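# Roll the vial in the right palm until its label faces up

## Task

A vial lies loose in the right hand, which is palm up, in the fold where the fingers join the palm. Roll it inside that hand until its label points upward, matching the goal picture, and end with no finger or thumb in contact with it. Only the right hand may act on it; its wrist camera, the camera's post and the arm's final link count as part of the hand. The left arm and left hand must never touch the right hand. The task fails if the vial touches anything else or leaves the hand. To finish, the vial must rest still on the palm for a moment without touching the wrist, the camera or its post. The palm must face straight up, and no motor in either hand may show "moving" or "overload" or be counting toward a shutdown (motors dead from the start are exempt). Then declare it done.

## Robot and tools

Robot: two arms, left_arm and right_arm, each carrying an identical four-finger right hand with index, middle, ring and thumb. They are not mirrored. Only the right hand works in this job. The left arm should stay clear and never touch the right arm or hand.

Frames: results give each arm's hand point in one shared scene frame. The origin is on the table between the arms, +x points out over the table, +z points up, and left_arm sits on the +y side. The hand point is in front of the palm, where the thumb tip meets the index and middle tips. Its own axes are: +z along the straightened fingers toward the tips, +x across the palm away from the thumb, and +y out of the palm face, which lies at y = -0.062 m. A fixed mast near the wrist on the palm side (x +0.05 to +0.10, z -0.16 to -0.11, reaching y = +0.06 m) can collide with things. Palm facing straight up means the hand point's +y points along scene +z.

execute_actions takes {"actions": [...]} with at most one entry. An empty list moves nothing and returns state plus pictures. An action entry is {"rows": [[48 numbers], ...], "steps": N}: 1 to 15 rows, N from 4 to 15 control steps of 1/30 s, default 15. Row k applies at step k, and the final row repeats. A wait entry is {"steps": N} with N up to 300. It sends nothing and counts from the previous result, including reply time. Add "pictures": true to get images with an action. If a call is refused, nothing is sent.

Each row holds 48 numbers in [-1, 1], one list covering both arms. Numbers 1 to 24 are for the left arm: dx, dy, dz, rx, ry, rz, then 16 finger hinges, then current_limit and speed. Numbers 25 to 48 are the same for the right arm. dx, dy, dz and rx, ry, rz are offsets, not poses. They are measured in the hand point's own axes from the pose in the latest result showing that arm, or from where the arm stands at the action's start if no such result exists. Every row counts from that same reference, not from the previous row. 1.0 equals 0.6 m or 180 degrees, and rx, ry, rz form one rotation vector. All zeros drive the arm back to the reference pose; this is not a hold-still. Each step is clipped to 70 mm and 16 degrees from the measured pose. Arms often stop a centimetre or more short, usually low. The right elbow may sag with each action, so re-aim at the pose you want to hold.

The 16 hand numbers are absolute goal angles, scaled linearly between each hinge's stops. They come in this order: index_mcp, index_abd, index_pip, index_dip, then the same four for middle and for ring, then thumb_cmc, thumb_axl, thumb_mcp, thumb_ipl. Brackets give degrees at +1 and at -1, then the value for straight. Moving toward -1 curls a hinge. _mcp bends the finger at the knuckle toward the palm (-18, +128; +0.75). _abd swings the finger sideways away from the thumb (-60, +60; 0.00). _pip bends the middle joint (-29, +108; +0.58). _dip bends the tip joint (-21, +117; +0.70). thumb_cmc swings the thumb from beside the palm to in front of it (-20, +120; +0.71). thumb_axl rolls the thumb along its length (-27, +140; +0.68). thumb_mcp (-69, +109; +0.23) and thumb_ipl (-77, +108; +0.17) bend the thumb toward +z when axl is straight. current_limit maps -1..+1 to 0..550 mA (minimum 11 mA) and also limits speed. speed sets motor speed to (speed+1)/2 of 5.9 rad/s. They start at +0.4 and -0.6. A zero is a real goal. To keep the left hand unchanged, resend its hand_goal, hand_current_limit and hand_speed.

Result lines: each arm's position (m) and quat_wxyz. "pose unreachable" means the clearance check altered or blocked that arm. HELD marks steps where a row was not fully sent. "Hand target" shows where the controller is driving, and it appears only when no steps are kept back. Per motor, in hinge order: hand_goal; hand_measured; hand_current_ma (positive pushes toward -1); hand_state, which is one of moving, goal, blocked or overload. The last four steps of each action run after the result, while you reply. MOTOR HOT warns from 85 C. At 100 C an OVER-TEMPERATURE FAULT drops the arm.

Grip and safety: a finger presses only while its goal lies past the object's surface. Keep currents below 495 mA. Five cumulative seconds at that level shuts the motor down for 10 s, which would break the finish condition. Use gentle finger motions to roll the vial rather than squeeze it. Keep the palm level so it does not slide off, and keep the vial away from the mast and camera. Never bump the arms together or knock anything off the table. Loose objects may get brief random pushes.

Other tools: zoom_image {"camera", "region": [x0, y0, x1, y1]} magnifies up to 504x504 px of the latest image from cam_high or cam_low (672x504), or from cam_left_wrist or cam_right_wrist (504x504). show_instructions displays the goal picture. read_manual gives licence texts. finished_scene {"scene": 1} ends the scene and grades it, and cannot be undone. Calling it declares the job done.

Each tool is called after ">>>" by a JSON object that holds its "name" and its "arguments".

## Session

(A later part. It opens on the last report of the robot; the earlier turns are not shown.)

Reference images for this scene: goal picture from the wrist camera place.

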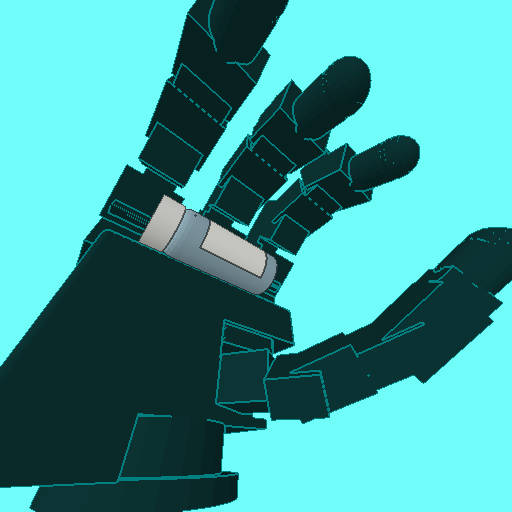

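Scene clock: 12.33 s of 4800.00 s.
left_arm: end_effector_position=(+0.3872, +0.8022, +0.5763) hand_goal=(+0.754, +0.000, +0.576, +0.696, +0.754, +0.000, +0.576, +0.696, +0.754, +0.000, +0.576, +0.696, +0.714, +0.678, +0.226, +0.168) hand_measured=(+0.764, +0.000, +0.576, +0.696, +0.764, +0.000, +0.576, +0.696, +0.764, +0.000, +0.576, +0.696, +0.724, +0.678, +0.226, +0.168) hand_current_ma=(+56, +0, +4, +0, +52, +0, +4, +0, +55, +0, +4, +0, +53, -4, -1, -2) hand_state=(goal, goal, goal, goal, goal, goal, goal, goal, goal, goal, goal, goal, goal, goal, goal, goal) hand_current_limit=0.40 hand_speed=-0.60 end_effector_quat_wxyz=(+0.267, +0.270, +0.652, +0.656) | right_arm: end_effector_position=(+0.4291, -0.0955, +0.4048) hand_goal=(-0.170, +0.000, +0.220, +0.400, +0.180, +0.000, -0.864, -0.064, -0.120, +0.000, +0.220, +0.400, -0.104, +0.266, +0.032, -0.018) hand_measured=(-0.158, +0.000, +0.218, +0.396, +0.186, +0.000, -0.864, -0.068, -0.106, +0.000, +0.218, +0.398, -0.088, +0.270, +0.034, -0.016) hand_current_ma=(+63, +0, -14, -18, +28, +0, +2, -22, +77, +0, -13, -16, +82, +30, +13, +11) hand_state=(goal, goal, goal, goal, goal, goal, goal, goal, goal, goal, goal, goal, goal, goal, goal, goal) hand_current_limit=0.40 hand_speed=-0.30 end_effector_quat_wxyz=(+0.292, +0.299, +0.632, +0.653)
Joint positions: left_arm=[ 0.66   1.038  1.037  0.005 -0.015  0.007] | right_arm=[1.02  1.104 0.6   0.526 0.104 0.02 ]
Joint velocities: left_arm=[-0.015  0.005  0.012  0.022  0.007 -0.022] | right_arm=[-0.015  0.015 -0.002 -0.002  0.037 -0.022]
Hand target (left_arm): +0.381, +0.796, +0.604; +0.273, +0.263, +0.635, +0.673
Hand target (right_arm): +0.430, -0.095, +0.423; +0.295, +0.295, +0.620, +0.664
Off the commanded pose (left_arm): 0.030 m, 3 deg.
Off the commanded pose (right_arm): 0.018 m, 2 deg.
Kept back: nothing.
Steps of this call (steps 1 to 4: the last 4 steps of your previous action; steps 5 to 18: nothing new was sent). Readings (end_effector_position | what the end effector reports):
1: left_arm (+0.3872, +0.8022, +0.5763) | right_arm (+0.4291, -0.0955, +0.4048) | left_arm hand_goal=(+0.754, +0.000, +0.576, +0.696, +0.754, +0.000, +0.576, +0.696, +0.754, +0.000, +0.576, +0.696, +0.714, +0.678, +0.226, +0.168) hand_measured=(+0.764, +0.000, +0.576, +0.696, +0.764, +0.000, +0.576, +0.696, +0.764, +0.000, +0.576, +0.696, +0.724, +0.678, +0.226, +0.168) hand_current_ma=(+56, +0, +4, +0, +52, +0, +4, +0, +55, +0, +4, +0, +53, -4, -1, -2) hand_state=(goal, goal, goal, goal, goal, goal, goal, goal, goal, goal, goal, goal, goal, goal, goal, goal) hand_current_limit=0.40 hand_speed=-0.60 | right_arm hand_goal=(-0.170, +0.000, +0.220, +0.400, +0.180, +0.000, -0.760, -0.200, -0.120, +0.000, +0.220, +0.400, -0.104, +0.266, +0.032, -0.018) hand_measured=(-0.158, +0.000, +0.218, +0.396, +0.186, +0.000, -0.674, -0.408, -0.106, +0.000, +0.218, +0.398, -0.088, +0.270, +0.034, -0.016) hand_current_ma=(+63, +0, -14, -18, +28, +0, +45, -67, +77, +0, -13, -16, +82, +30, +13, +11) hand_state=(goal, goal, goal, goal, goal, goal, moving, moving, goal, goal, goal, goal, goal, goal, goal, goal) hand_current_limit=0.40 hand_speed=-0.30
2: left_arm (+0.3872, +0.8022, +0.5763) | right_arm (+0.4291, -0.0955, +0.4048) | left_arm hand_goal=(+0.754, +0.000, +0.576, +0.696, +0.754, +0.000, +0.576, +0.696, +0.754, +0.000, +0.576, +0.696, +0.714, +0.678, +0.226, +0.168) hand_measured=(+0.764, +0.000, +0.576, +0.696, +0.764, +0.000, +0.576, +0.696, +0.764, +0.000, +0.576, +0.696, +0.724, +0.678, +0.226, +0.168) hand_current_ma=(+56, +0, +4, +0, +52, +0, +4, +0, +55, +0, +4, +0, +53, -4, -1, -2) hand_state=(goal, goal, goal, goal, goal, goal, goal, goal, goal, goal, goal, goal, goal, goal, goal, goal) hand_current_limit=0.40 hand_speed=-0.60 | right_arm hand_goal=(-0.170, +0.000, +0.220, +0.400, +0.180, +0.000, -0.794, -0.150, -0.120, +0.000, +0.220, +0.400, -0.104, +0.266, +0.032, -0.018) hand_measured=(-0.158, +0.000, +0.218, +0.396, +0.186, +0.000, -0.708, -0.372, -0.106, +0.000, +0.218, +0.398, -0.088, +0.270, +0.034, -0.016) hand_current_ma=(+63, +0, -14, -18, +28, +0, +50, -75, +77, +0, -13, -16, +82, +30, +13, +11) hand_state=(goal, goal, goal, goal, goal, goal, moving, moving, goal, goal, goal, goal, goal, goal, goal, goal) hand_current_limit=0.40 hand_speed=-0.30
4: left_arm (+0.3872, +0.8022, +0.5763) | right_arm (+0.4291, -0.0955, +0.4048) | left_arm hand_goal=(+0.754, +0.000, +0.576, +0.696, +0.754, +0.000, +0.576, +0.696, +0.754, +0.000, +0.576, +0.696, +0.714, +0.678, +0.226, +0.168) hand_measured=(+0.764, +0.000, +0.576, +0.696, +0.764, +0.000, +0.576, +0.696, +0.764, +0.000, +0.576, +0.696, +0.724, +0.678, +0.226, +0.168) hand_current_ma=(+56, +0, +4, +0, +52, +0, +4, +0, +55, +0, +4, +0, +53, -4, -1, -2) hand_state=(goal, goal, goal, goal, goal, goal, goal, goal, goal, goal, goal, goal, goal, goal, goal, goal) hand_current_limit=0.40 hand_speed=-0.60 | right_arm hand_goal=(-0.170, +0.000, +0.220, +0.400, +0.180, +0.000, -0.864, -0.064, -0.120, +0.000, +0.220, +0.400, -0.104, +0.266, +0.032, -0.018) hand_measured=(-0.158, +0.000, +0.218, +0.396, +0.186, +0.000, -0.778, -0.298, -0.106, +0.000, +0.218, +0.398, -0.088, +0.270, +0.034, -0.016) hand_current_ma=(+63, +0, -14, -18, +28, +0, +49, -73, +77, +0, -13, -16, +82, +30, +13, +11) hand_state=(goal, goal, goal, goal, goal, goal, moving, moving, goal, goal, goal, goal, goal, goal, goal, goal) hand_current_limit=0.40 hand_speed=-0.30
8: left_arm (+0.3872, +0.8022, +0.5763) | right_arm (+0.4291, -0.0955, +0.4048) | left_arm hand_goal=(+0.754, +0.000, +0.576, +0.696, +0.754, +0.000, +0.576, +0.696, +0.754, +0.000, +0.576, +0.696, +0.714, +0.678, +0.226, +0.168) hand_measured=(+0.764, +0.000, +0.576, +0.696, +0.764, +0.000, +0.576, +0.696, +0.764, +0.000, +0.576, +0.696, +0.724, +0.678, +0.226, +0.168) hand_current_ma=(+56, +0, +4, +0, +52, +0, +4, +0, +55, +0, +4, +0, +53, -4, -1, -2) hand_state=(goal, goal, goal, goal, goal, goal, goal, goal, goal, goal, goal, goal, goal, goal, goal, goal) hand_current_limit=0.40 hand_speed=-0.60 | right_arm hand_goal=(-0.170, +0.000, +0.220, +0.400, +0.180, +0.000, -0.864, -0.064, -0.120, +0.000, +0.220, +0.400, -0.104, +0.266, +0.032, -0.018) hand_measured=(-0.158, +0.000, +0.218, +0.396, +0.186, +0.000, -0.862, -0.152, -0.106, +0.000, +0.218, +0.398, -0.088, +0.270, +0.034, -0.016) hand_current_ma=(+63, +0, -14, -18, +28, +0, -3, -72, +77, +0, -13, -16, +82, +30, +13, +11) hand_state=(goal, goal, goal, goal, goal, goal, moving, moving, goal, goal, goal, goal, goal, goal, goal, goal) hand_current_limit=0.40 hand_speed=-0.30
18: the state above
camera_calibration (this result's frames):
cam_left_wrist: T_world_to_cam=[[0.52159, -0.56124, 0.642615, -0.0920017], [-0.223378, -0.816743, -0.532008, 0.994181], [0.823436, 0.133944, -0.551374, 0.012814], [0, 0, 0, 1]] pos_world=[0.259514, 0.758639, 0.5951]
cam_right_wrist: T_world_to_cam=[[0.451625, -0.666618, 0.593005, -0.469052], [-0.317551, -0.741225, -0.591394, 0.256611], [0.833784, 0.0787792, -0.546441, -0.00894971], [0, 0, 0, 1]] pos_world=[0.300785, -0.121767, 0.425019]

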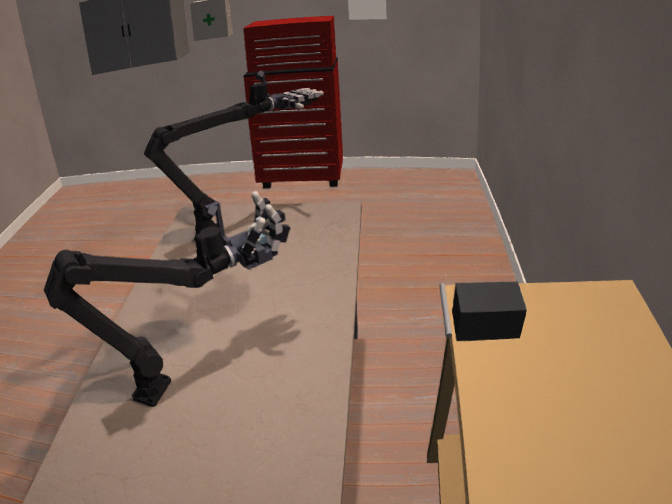

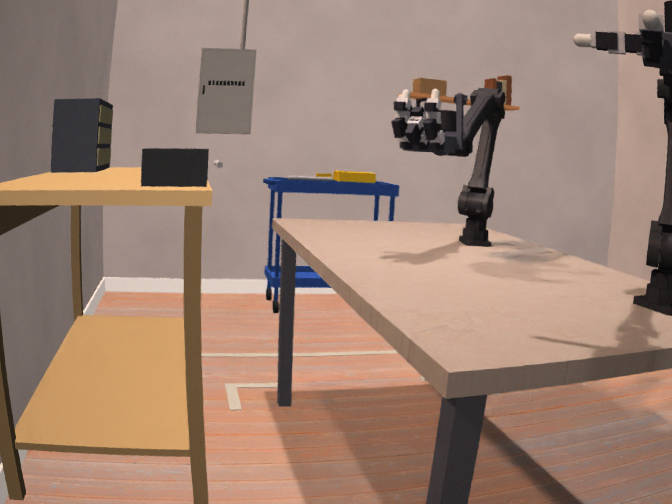

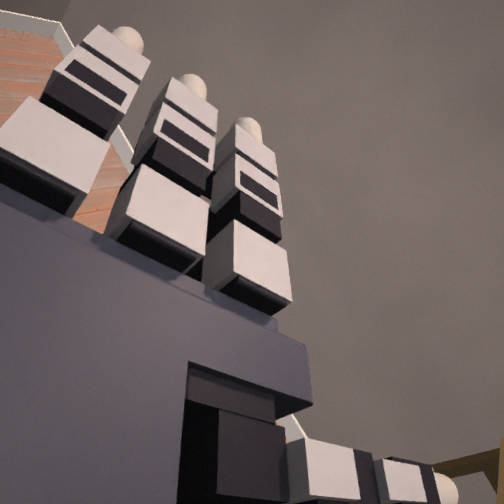

